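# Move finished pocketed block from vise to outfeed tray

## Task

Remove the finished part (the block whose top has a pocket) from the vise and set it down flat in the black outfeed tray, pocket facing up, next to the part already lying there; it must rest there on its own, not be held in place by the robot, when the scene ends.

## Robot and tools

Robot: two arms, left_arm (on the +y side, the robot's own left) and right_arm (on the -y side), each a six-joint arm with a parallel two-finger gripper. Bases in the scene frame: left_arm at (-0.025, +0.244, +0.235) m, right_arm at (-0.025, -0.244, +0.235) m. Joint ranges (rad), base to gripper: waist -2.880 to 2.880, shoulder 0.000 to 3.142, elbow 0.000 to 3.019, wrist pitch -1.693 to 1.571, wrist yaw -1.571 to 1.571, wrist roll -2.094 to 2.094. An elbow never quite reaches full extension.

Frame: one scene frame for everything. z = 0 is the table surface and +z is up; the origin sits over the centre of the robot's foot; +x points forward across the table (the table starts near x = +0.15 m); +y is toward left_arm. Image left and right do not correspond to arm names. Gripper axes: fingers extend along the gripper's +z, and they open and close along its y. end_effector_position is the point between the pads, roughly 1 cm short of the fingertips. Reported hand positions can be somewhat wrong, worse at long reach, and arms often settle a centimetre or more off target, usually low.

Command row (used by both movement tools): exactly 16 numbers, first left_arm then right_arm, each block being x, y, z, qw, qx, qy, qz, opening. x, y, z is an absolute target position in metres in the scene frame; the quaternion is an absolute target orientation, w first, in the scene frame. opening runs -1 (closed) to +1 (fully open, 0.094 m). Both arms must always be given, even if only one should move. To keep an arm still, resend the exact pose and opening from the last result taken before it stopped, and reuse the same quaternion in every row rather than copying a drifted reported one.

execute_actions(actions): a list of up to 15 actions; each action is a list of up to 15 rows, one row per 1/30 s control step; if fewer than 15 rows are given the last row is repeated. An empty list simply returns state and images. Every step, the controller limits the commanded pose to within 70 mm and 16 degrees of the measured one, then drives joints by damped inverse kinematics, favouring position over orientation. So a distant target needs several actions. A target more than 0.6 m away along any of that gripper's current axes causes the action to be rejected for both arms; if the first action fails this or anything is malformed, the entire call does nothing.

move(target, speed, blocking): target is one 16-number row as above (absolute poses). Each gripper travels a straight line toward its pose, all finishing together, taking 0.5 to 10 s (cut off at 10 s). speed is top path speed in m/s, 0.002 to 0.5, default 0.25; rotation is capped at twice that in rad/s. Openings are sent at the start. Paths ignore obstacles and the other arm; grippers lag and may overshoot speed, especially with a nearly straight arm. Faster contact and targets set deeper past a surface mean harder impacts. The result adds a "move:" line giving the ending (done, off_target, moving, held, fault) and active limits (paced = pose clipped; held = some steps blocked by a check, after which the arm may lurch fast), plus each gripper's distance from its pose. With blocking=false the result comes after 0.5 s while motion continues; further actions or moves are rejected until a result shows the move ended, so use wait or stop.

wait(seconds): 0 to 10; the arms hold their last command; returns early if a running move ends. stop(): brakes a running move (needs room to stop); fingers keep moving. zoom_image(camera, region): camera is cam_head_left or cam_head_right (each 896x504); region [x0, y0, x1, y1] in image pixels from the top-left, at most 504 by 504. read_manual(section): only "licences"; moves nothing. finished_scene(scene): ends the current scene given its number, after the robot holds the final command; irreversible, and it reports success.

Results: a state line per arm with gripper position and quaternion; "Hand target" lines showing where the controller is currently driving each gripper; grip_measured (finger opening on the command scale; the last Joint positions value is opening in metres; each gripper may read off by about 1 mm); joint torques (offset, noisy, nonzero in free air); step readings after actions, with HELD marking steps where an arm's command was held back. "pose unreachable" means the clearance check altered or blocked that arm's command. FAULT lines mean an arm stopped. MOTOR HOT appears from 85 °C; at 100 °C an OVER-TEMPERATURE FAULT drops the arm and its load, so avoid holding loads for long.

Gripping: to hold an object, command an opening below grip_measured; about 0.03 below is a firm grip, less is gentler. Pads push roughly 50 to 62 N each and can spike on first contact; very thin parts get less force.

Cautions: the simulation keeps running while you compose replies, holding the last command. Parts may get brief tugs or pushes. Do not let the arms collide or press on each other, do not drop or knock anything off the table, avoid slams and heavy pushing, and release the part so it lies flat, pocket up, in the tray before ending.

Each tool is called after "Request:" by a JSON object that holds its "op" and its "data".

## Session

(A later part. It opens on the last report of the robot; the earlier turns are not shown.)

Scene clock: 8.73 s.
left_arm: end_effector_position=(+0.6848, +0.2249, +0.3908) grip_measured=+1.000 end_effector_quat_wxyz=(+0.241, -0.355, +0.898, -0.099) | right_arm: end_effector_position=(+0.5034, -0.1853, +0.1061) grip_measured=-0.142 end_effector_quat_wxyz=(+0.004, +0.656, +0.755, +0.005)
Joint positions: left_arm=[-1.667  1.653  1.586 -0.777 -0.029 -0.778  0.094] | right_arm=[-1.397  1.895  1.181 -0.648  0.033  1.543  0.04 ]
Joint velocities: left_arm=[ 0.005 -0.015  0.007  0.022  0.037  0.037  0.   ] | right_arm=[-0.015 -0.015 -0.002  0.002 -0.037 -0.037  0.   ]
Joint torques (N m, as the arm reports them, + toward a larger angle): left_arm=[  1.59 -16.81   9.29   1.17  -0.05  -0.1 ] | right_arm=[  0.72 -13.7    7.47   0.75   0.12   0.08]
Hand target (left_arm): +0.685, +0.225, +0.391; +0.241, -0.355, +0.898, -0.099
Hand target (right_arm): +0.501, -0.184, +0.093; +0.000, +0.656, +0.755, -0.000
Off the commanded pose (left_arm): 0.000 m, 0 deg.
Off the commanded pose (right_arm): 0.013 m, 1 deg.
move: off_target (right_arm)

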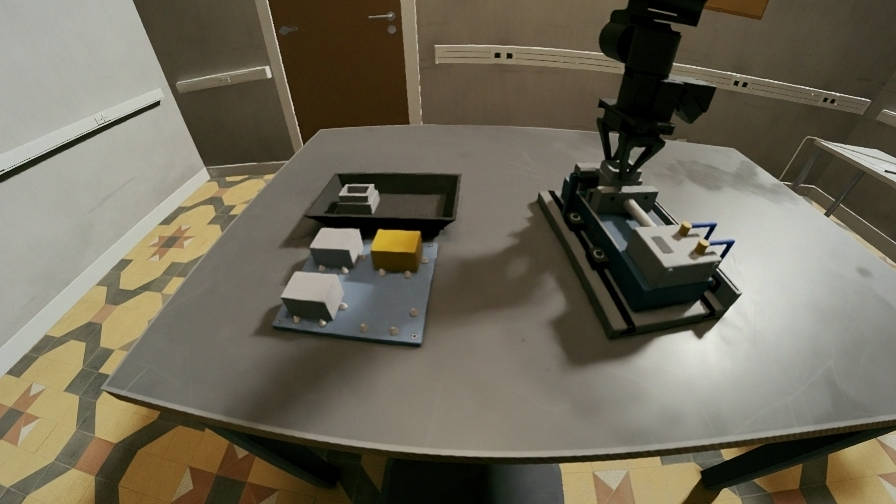

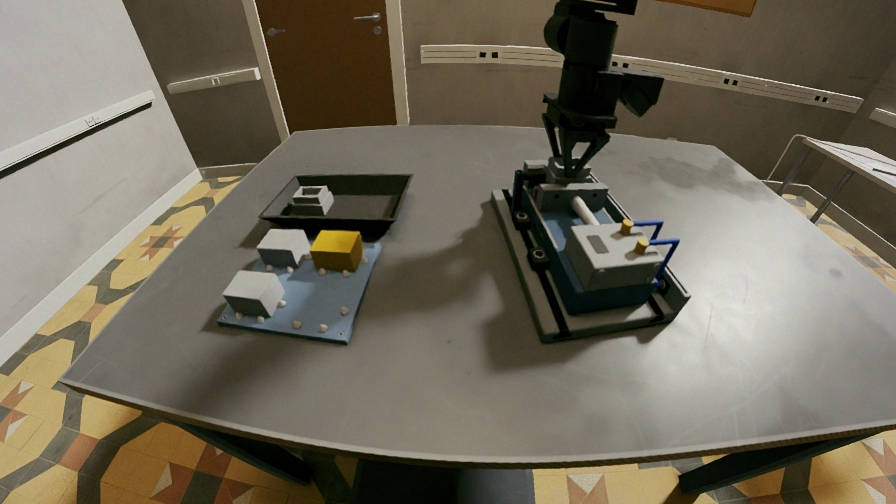

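Request:
{"op": "move", "data": {"target": [0.685,0.225,0.391,0.241,-0.355,0.898,-0.099,1, 0.503,-0.185,0.103,0,0.656,0.755,0,-0.29], "speed": 0.03}}

Request:
{"op": "move", "data": {"target": [0.685,0.225,0.391,0.241,-0.355,0.898,-0.099,1, 0.508,-0.186,0.175,0,0.656,0.755,0,-0.29], "speed": 0.06}}

Request:
{"op": "move", "data": {"target": [0.685,0.225,0.391,0.241,-0.355,0.898,-0.099,1, 0.52,-0.04,0.17,0,0.656,0.755,0,-0.29], "speed": 0.2}}

Request:
{"op": "move", "data": {"target": [0.685,0.225,0.391,0.241,-0.355,0.898,-0.099,1, 0.537,0.14,0.10,0,0.656,0.755,0,-0.29], "speed": 0.15}}

Request:
{"op": "move", "data": {"target": [0.685,0.225,0.391,0.241,-0.355,0.898,-0.099,1, 0.535,0.145,0.064,0,0.656,0.755,0,-0.29], "speed": 0.05}}

Request:
{"op": "zoom_image", "data": {"camera": "cam_head_left", "region": [290, 70, 540, 270]}}

Request:
{"op": "zoom_image", "data": {"camera": "cam_head_right", "region": [240, 70, 490, 270]}}

Scene clock: 10.10 s.
left_arm: end_effector_position=(+0.6848, +0.2249, +0.3908) grip_measured=+1.000 end_effector_quat_wxyz=(+0.241, -0.355, +0.898, -0.099) | right_arm: end_effector_position=(+0.5035, -0.1853, +0.1062) grip_measured=-0.239 end_effector_quat_wxyz=(+0.004, +0.656, +0.755, +0.005)
Joint positions: left_arm=[-1.667  1.653  1.586 -0.777 -0.029 -0.778  0.094] | right_arm=[-1.397  1.894  1.181 -0.648  0.033  1.543  0.036]
Joint velocities: left_arm=[ 0.005 -0.005 -0.002 -0.002 -0.022 -0.022  0.   ] | right_arm=[-0.015 -0.015 -0.017  0.002 -0.095  0.007 -0.001]
Joint torques (N m, as the arm reports them, + toward a larger angle): left_arm=[  1.63 -16.84   9.31   1.17  -0.05  -0.1 ] | right_arm=[  0.98 -15.08   7.71  -0.22   0.13   0.07]
Hand target (left_arm): +0.685, +0.225, +0.391; +0.241, -0.355, +0.898, -0.099
Hand target (right_arm): +0.503, -0.185, +0.103; +0.000, +0.656, +0.755, -0.000
Off the commanded pose (left_arm): 0.000 m, 0 deg.
Off the commanded pose (right_arm): 0.003 m, 1 deg.
move: done

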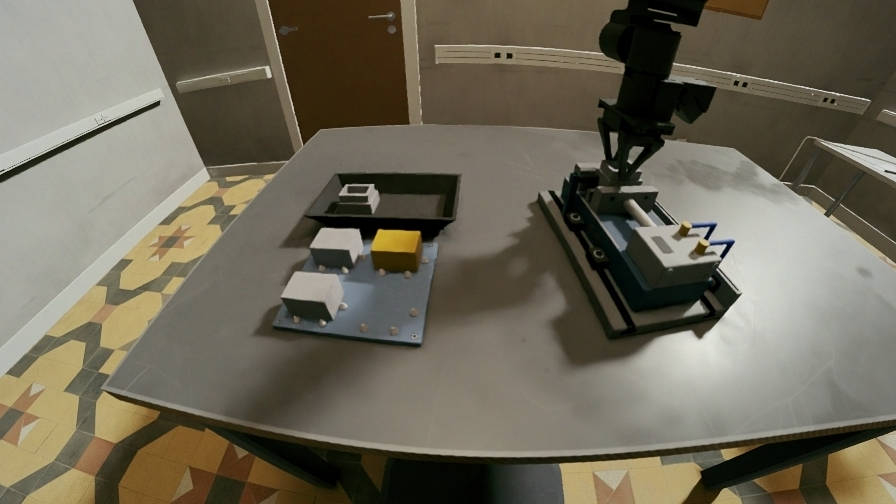

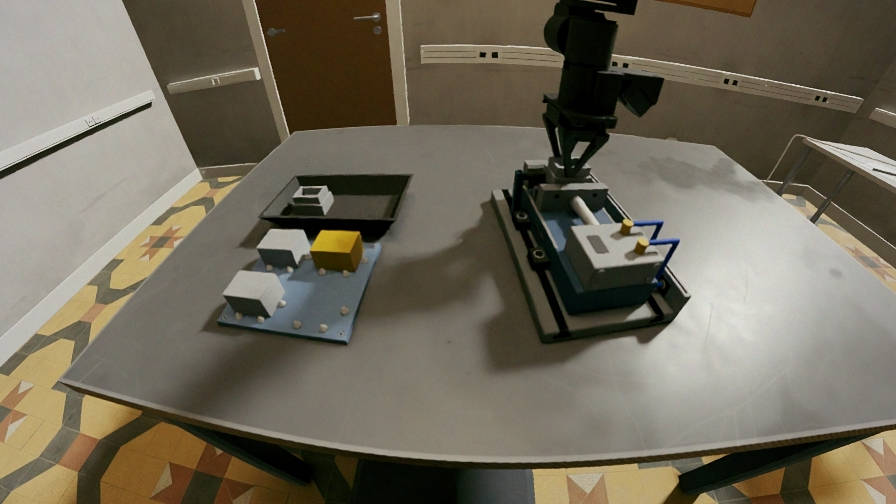

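Scene clock: 11.60 s.
left_arm: end_effector_position=(+0.6848, +0.2249, +0.3908) grip_measured=+1.000 end_effector_quat_wxyz=(+0.241, -0.355, +0.898, -0.099) | right_arm: end_effector_position=(+0.4869, -0.1889, +0.1555) grip_measured=-0.239 end_effector_quat_wxyz=(-0.017, +0.655, +0.756, -0.018)
Joint positions: left_arm=[-1.667  1.653  1.586 -0.777 -0.029 -0.778  0.094] | right_arm=[-1.397  1.792  1.181 -0.812  0.033  1.543  0.036]
Joint velocities: left_arm=[-0.015  0.005 -0.017  0.002  0.022 -0.037  0.   ] | right_arm=[-0.005 -0.005  0.002 -0.012 -0.007 -0.051 -0.001]
Joint torques (N m, as the arm reports them, + toward a larger angle): left_arm=[  1.58 -16.81   9.32   1.17  -0.05  -0.1 ] | right_arm=[  0.92 -16.06  11.49  -0.31   0.13   0.08]
Hand target (left_arm): +0.685, +0.225, +0.391; +0.241, -0.355, +0.898, -0.099
Hand target (right_arm): +0.508, -0.186, +0.175; +0.000, +0.656, +0.755, +0.000
Off the commanded pose (left_arm): 0.000 m, 0 deg.
Off the commanded pose (right_arm): 0.029 m, 3 deg.
move: off_target (right_arm)

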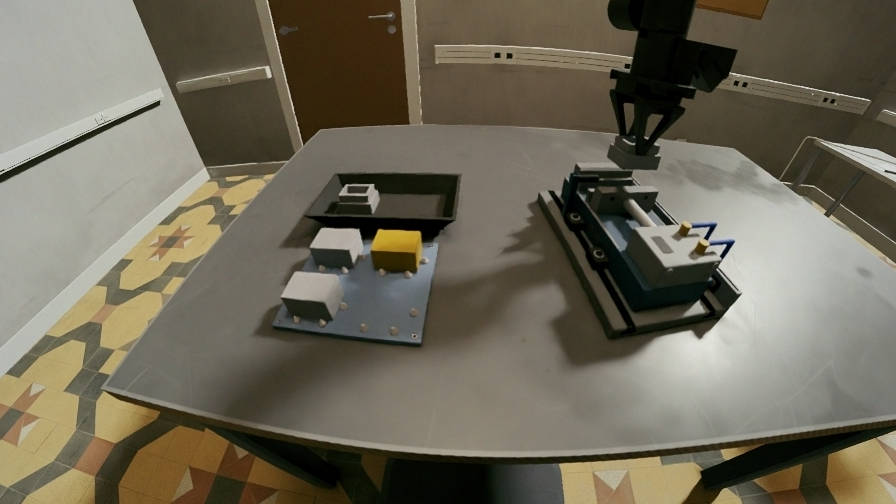

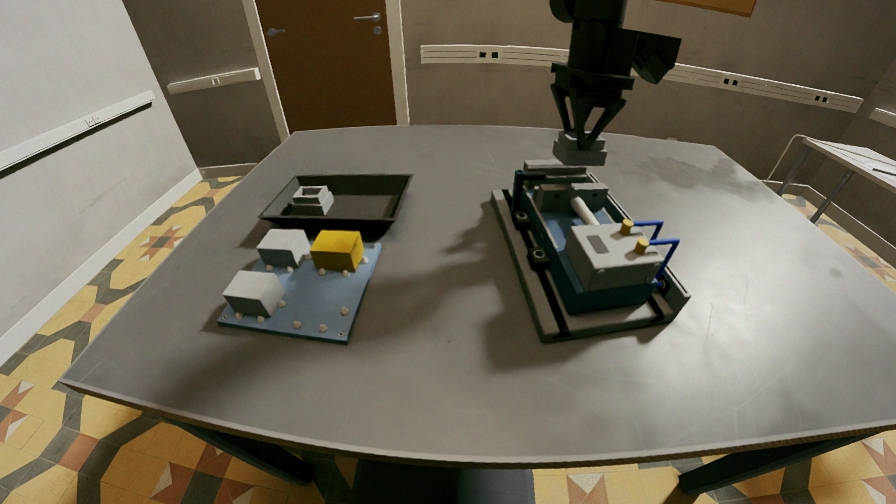

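Scene clock: 12.87 s.
left_arm: end_effector_position=(+0.6848, +0.2249, +0.3908) grip_measured=+1.000 end_effector_quat_wxyz=(+0.241, -0.355, +0.898, -0.099) | right_arm: end_effector_position=(+0.5041, -0.0429, +0.1631) grip_measured=-0.239 end_effector_quat_wxyz=(-0.005, +0.650, +0.760, -0.008)
Joint positions: left_arm=[-1.667  1.653  1.586 -0.777 -0.029 -0.778  0.094] | right_arm=[-1.127  1.881  1.34  -0.868  0.084  1.794  0.036]
Joint velocities: left_arm=[-0.005 -0.005 -0.007  0.002 -0.095  0.022  0.   ] | right_arm=[ 0.005  0.015 -0.022 -0.017 -0.037  0.066 -0.   ]
Joint torques (N m, as the arm reports them, + toward a larger angle): left_arm=[  1.61 -16.84   9.31   1.16  -0.05  -0.09] | right_arm=[  1.01 -15.93  12.16  -0.26   0.14   0.14]
Hand target (left_arm): +0.685, +0.225, +0.391; +0.241, -0.355, +0.898, -0.099
Hand target (right_arm): +0.521, -0.041, +0.169; +0.002, +0.656, +0.755, +0.001
Off the commanded pose (left_arm): 0.000 m, 0 deg.
Off the commanded pose (right_arm): 0.018 m, 1 deg.
move: off_target (right_arm)

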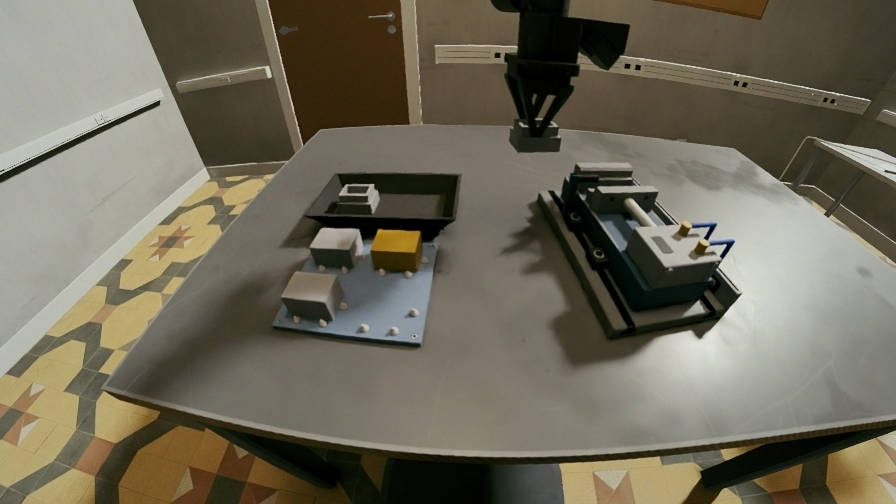

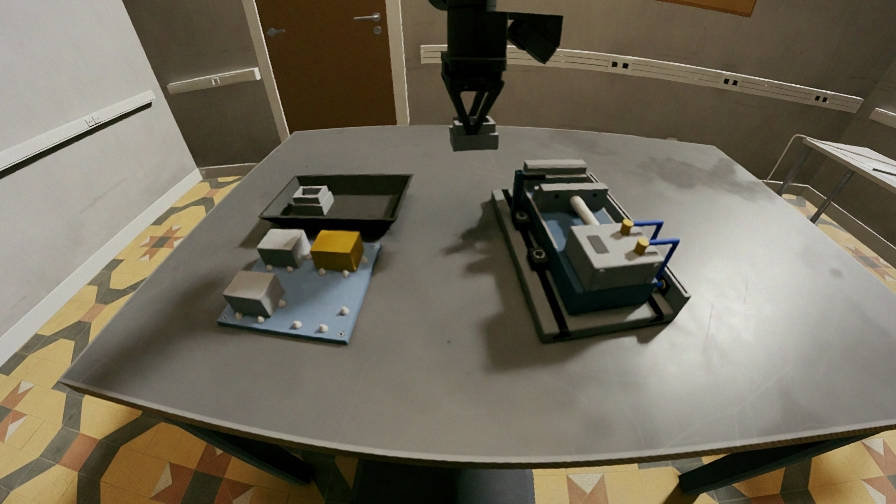

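Scene clock: 14.60 s.
left_arm: end_effector_position=(+0.6848, +0.2249, +0.3908) grip_measured=+1.000 end_effector_quat_wxyz=(+0.241, -0.355, +0.898, -0.099) | right_arm: end_effector_position=(+0.5188, +0.1303, +0.0869) grip_measured=-0.239 end_effector_quat_wxyz=(-0.004, +0.650, +0.760, -0.015)
Joint positions: left_arm=[-1.667  1.653  1.586 -0.777 -0.029 -0.778  0.094] | right_arm=[-0.896  2.24   1.735 -0.942  0.123  2.027  0.036]
Joint velocities: left_arm=[-0.005 -0.005  0.007  0.007 -0.037 -0.037  0.   ] | right_arm=[-0.005  0.005 -0.012  0.002 -0.007  0.081 -0.001]
Joint torques (N m, as the arm reports them, + toward a larger angle): left_arm=[  1.58 -16.83   9.3    1.19  -0.05  -0.09] | right_arm=[  2.73 -20.11  13.07  -0.43   0.13   0.14]
Hand target (left_arm): +0.685, +0.225, +0.391; +0.241, -0.355, +0.898, -0.099
Hand target (right_arm): +0.536, +0.139, +0.099; +0.001, +0.656, +0.755, +0.001
Off the commanded pose (left_arm): 0.000 m, 0 deg.
Off the commanded pose (right_arm): 0.025 m, 2 deg.
move: off_target (right_arm)

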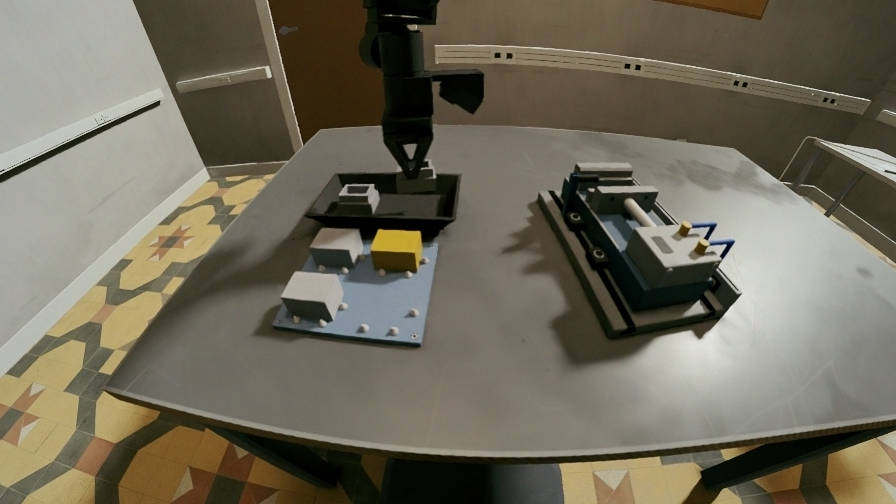

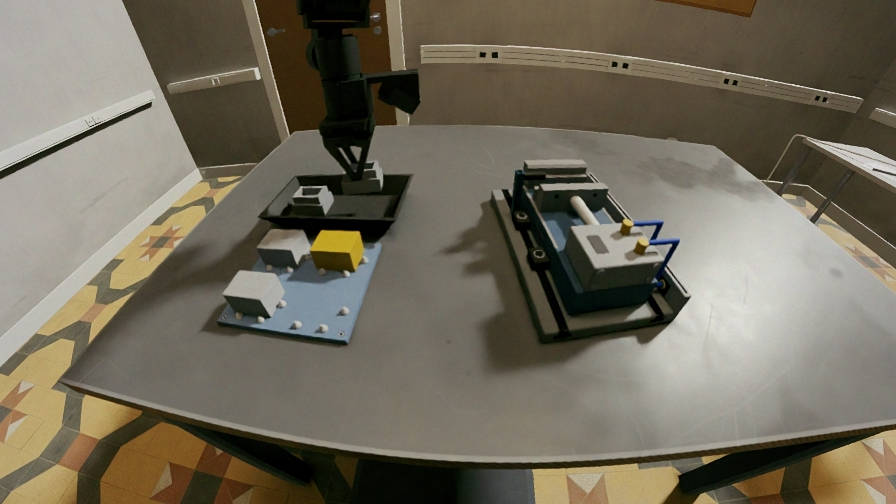

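Scene clock: 15.53 s.
left_arm: end_effector_position=(+0.6848, +0.2249, +0.3908) grip_measured=+1.000 end_effector_quat_wxyz=(+0.241, -0.355, +0.898, -0.099) | right_arm: end_effector_position=(+0.5126, +0.1312, +0.0523) grip_measured=-0.239 end_effector_quat_wxyz=(-0.007, +0.650, +0.759, -0.026)
Joint positions: left_arm=[-1.667  1.653  1.586 -0.777 -0.029 -0.778  0.094] | right_arm=[-0.896  2.303  1.75  -0.915  0.123  2.031  0.036]
Joint velocities: left_arm=[-0.005 -0.015 -0.007 -0.012 -0.007 -0.037  0.   ] | right_arm=[-0.015 -0.005  0.012 -0.007 -0.022 -0.051  0.001]
Joint torques (N m, as the arm reports them, + toward a larger angle): left_arm=[  1.6  -16.8    9.31   1.18  -0.05  -0.09] | right_arm=[  3.61 -19.61  12.37   0.23   0.05   0.21]
Hand target (left_arm): +0.685, +0.225, +0.391; +0.241, -0.355, +0.898, -0.099
Hand target (right_arm): +0.534, +0.144, +0.065; -0.000, +0.656, +0.755, +0.000
Off the commanded pose (left_arm): 0.000 m, 0 deg.
Off the commanded pose (right_arm): 0.029 m, 3 deg.
move: off_target (right_arm)

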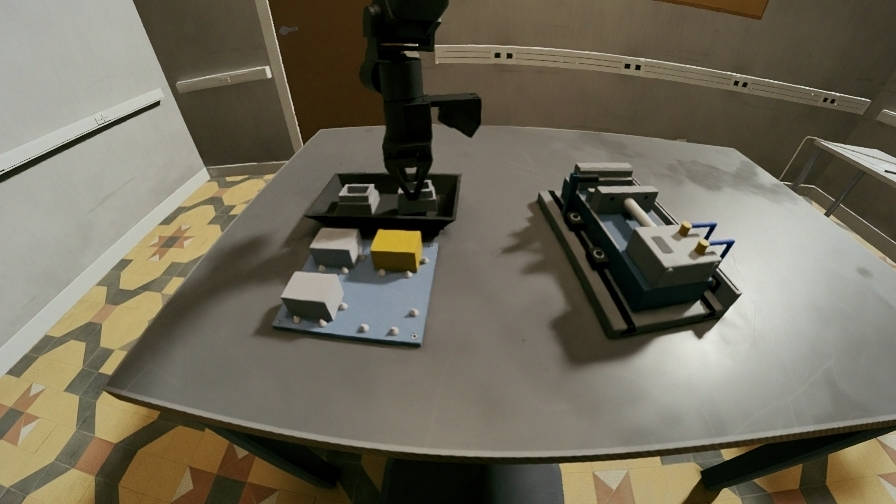

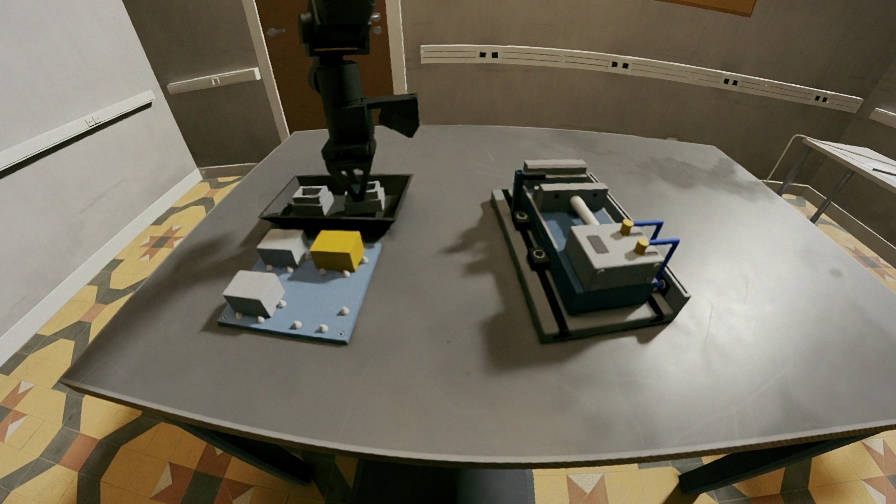

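Region (290, 70, 540, 270) of cam_head_left's 896x504 image, scaled by 2.016, with more detail than that image has; it fills the top 403 rows of this view, and the rest is white.

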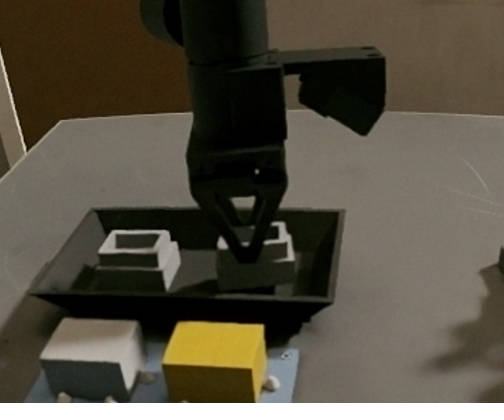

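Region (240, 70, 490, 270) of cam_head_right's 896x504 image, scaled by 2.016, with more detail than that image has; it fills the top 403 rows of this view, and the rest is white.

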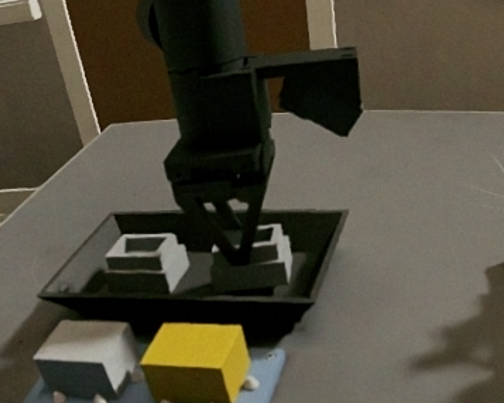

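Go forward ~10 mm and down ~10 mm.

Request:
{"op": "move", "data": {"target": [0.685,0.225,0.391,0.241,-0.355,0.898,-0.099,1, 0.542,0.147,0.050,0,0.668,0.744,0,-0.29], "speed": 0.03}}

Request:
{"op": "zoom_image", "data": {"camera": "cam_head_left", "region": [290, 70, 540, 270]}}

Scene clock: 17.13 s.
left_arm: end_effector_position=(+0.6848, +0.2249, +0.3908) grip_measured=+1.000 end_effector_quat_wxyz=(+0.241, -0.355, +0.898, -0.099) | right_arm: end_effector_position=(+0.5230, +0.1394, +0.0462) grip_measured=-0.239 end_effector_quat_wxyz=(-0.005, +0.661, +0.750, -0.018)
Joint positions: left_arm=[-1.667  1.653  1.586 -0.777 -0.029 -0.778  0.094] | right_arm=[-0.896  2.333  1.795 -0.913  0.123  2.057  0.036]
Joint velocities: left_arm=[ 0.005 -0.024 -0.007  0.002  0.007 -0.037  0.   ] | right_arm=[-0.005 -0.005 -0.007 -0.017  0.007 -0.022 -0.001]
Joint torques (N m, as the arm reports them, + toward a larger angle): left_arm=[  1.59 -16.79   9.3    1.17  -0.05  -0.09] | right_arm=[  2.47 -19.3   12.41   0.29  -0.01   0.17]
Hand target (left_arm): +0.685, +0.225, +0.391; +0.241, -0.355, +0.898, -0.099
Hand target (right_arm): +0.541, +0.147, +0.050; -0.000, +0.668, +0.744, +0.000
Off the commanded pose (left_arm): 0.000 m, 0 deg.
Off the commanded pose (right_arm): 0.021 m, 2 deg.
move: off_target (right_arm)

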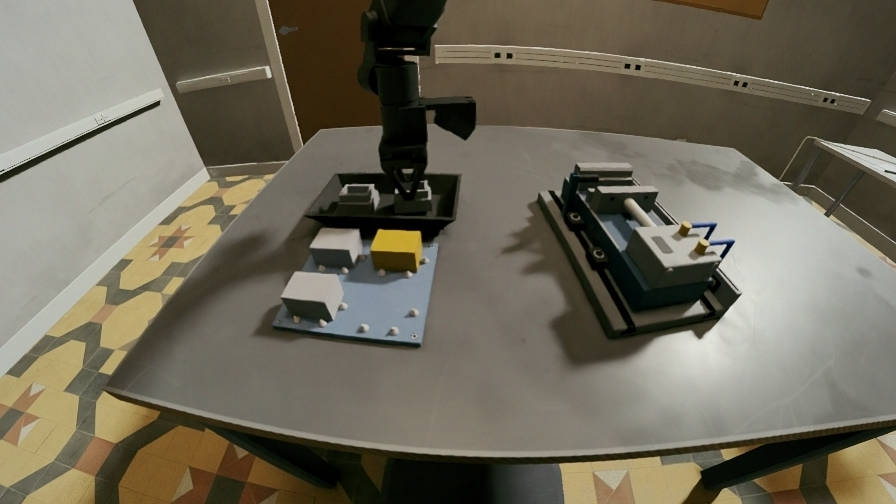

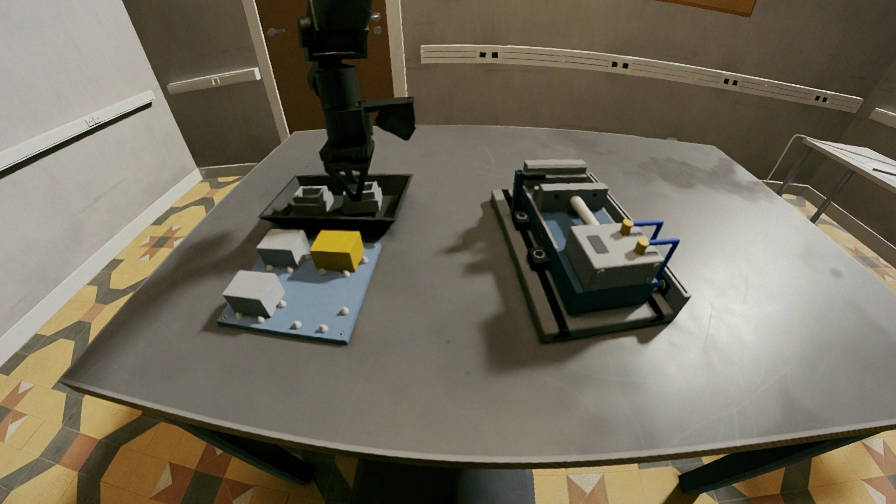

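Region (290, 70, 540, 270) of cam_head_left's 896x504 image, scaled by 2.016, with more detail than that image has; it fills the top 403 rows of this view, and the rest is white.

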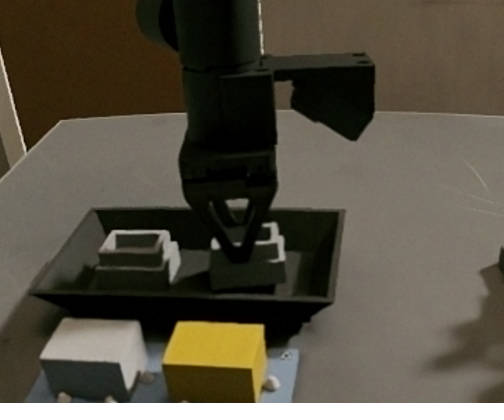

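Request:
{"op": "move", "data": {"target": [0.685,0.225,0.391,0.241,-0.355,0.898,-0.099,1, 0.528,0.142,0.041,0,0.668,0.744,0,-0.29], "speed": 0.02}}

Request:
{"op": "zoom_image", "data": {"camera": "cam_head_left", "region": [290, 70, 540, 270]}}

Scene clock: 18.60 s.
left_arm: end_effector_position=(+0.6848, +0.2249, +0.3908) grip_measured=+1.000 end_effector_quat_wxyz=(+0.241, -0.355, +0.898, -0.099) | right_arm: end_effector_position=(+0.5243, +0.1412, +0.0404) grip_measured=-0.239 end_effector_quat_wxyz=(-0.002, +0.664, +0.748, -0.006)
Joint positions: left_arm=[-1.667  1.653  1.586 -0.777 -0.029 -0.778  0.094] | right_arm=[-0.896  2.335  1.779 -0.871  0.123  2.061  0.036]
Joint velocities: left_arm=[-0.015 -0.015 -0.007 -0.002  0.051 -0.007  0.   ] | right_arm=[-0.015 -0.005 -0.002 -0.022 -0.051  0.051 -0.001]
Joint torques (N m, as the arm reports them, + toward a larger angle): left_arm=[  1.57 -16.81   9.29   1.16  -0.05  -0.09] | right_arm=[  3.04 -20.73   8.47   0.49   0.05   0.15]
Hand target (left_arm): +0.685, +0.225, +0.391; +0.241, -0.355, +0.898, -0.099
Hand target (right_arm): +0.528, +0.142, +0.041; -0.000, +0.668, +0.744, +0.000
Off the commanded pose (left_arm): 0.000 m, 0 deg.
Off the commanded pose (right_arm): 0.004 m, 1 deg.
move: done

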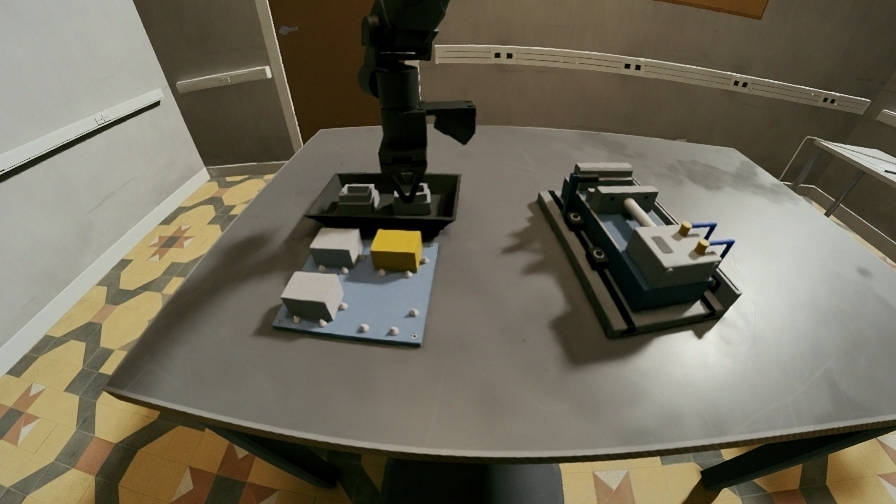

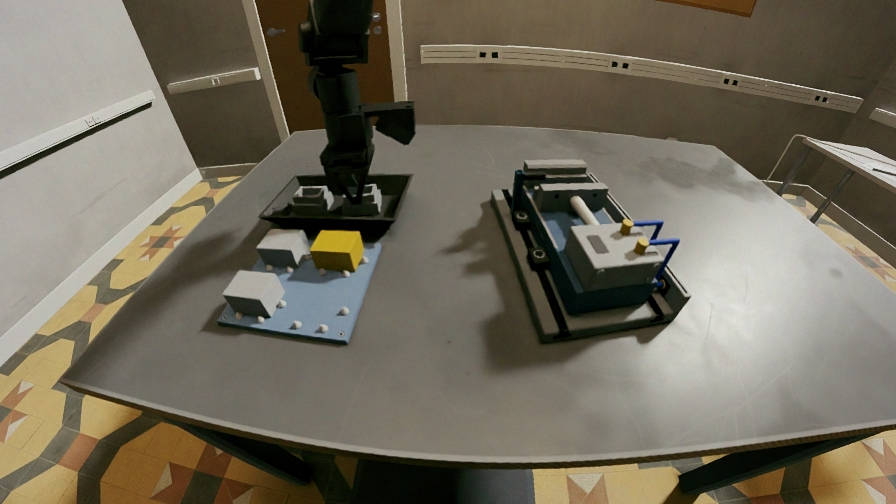

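Region (290, 70, 540, 270) of cam_head_left's 896x504 image, scaled by 2.016, with more detail than that image has; it fills the top 403 rows of this view, and the rest is white.

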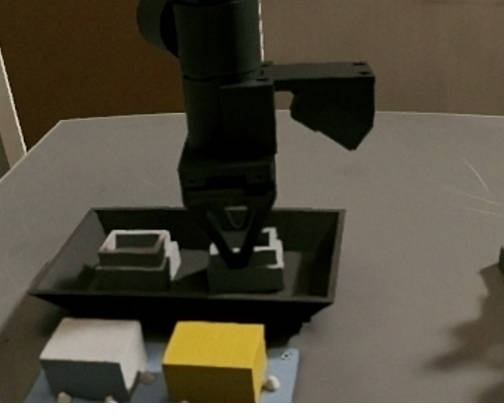

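Request:
{"op": "move", "data": {"target": [0.685,0.225,0.391,0.241,-0.355,0.898,-0.099,1, 0.526,0.142,0.041,0,0.664,0.748,0,0.25], "speed": 0.02}}

Request:
{"op": "move", "data": {"target": [0.685,0.225,0.391,0.241,-0.355,0.898,-0.099,1, 0.528,0.142,0.12,0,0.66,0.751,0,0.25], "speed": 0.15}}

Request:
{"op": "zoom_image", "data": {"camera": "cam_head_left", "region": [290, 70, 540, 270]}}

Scene clock: 21.33 s.
left_arm: end_effector_position=(+0.6848, +0.2249, +0.3908) grip_measured=+1.000 end_effector_quat_wxyz=(+0.241, -0.355, +0.898, -0.099) | right_arm: end_effector_position=(+0.5237, +0.1409, +0.0393) grip_measured=+0.248 end_effector_quat_wxyz=(-0.002, +0.664, +0.748, -0.005)
Joint positions: left_arm=[-1.667  1.653  1.586 -0.777 -0.029 -0.778  0.094] | right_arm=[-0.896  2.335  1.776 -0.866  0.123  2.061  0.059]
Joint velocities: left_arm=[ 0.005  0.005 -0.007 -0.002 -0.037 -0.022  0.   ] | right_arm=[-0.015 -0.015 -0.002 -0.007 -0.051 -0.051 -0.001]
Joint torques (N m, as the arm reports them, + toward a larger angle): left_arm=[  1.6  -16.79   9.29   1.17  -0.06  -0.09] | right_arm=[  3.24 -20.98   8.18   0.53   0.06   0.05]
Hand target (left_arm): +0.685, +0.225, +0.391; +0.241, -0.355, +0.898, -0.099
Hand target (right_arm): +0.526, +0.142, +0.041; -0.000, +0.664, +0.748, -0.000
Off the commanded pose (left_arm): 0.000 m, 0 deg.
Off the commanded pose (right_arm): 0.003 m, 1 deg.
move: done

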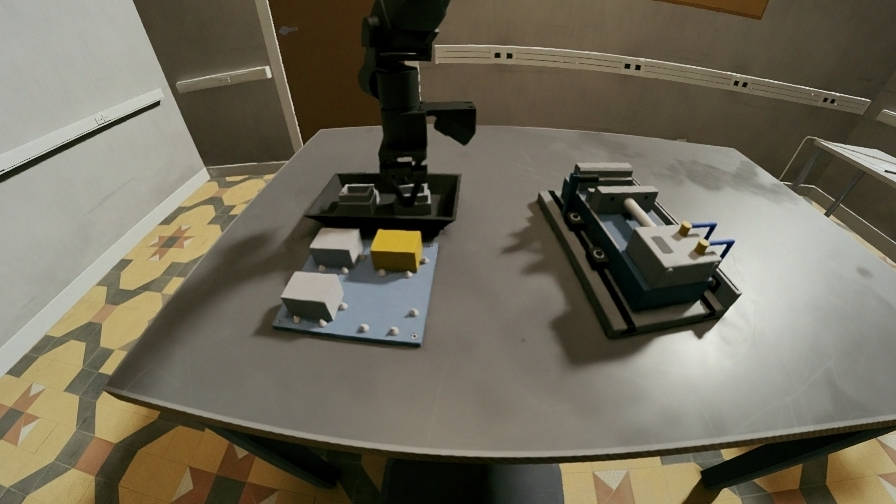

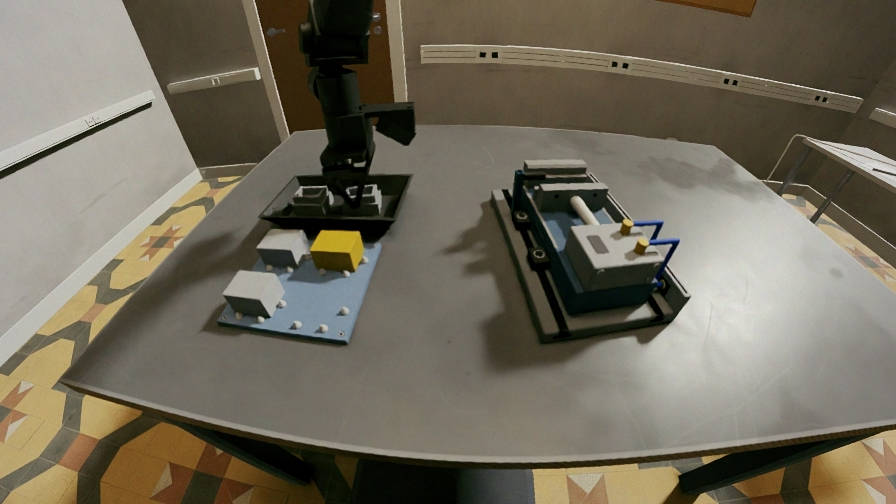

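Scene clock: 22.30 s.
left_arm: end_effector_position=(+0.6848, +0.2249, +0.3908) grip_measured=+1.000 end_effector_quat_wxyz=(+0.241, -0.355, +0.898, -0.099) | right_arm: end_effector_position=(+0.5333, +0.1379, +0.1231) grip_measured=+0.248 end_effector_quat_wxyz=(+0.001, +0.663, +0.748, +0.005)
Joint positions: left_arm=[-1.667  1.653  1.586 -0.777 -0.029 -0.778  0.094] | right_arm=[-0.892  2.194  1.76  -0.971  0.124  2.061  0.059]
Joint velocities: left_arm=[-0.005  0.005 -0.002 -0.002  0.081  0.051  0.   ] | right_arm=[-0.015 -0.024  0.002  0.007 -0.007  0.051 -0.   ]
Joint torques (N m, as the arm reports them, + toward a larger angle): left_arm=[  1.59 -16.81   9.3    1.17  -0.05  -0.09] | right_arm=[  4.24 -19.34   9.84  -0.24   0.12   0.06]
Hand target (left_arm): +0.685, +0.225, +0.391; +0.241, -0.355, +0.898, -0.099
Hand target (right_arm): +0.529, +0.143, +0.120; +0.000, +0.660, +0.751, +0.000
Off the commanded pose (left_arm): 0.000 m, 0 deg.
Off the commanded pose (right_arm): 0.007 m, 1 deg.
move: done

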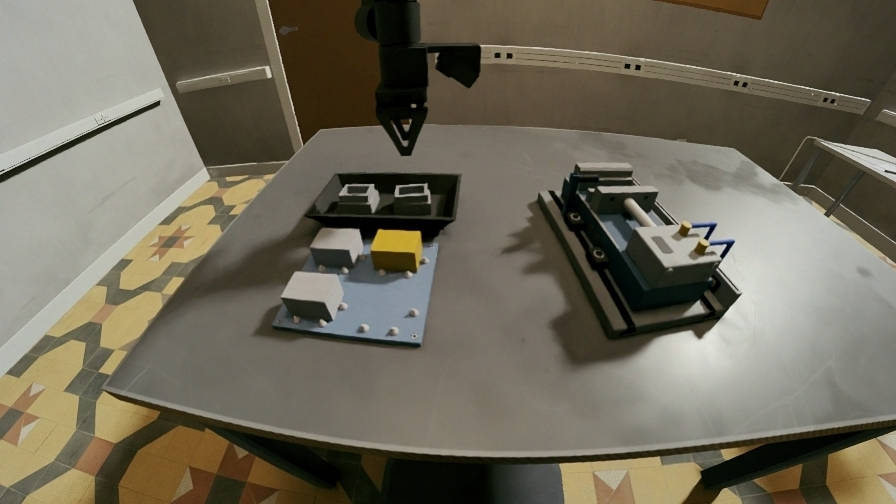

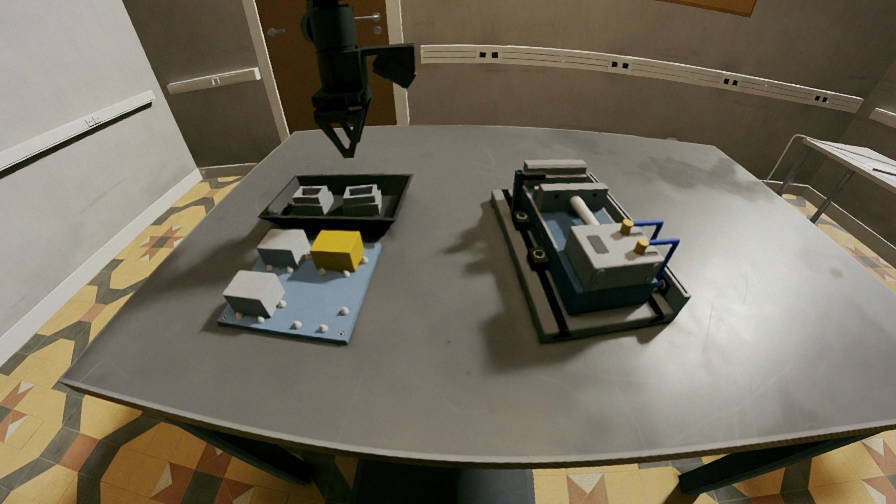

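Region (290, 70, 540, 270) of cam_head_left's 896x504 image, scaled by 2.016, with more detail than that image has; it fills the top 403 rows of this view, and the rest is white.

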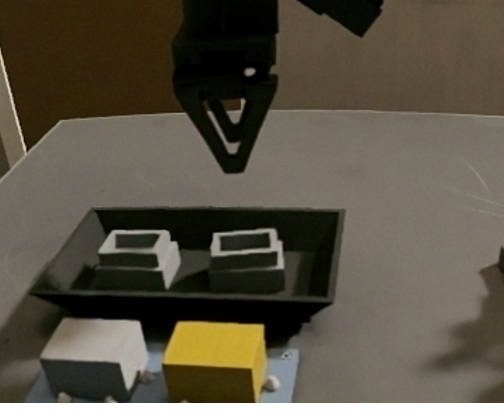

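Request:
{"op": "finished_scene", "data": {"scene": 2}}

The scene is finished: the task was done.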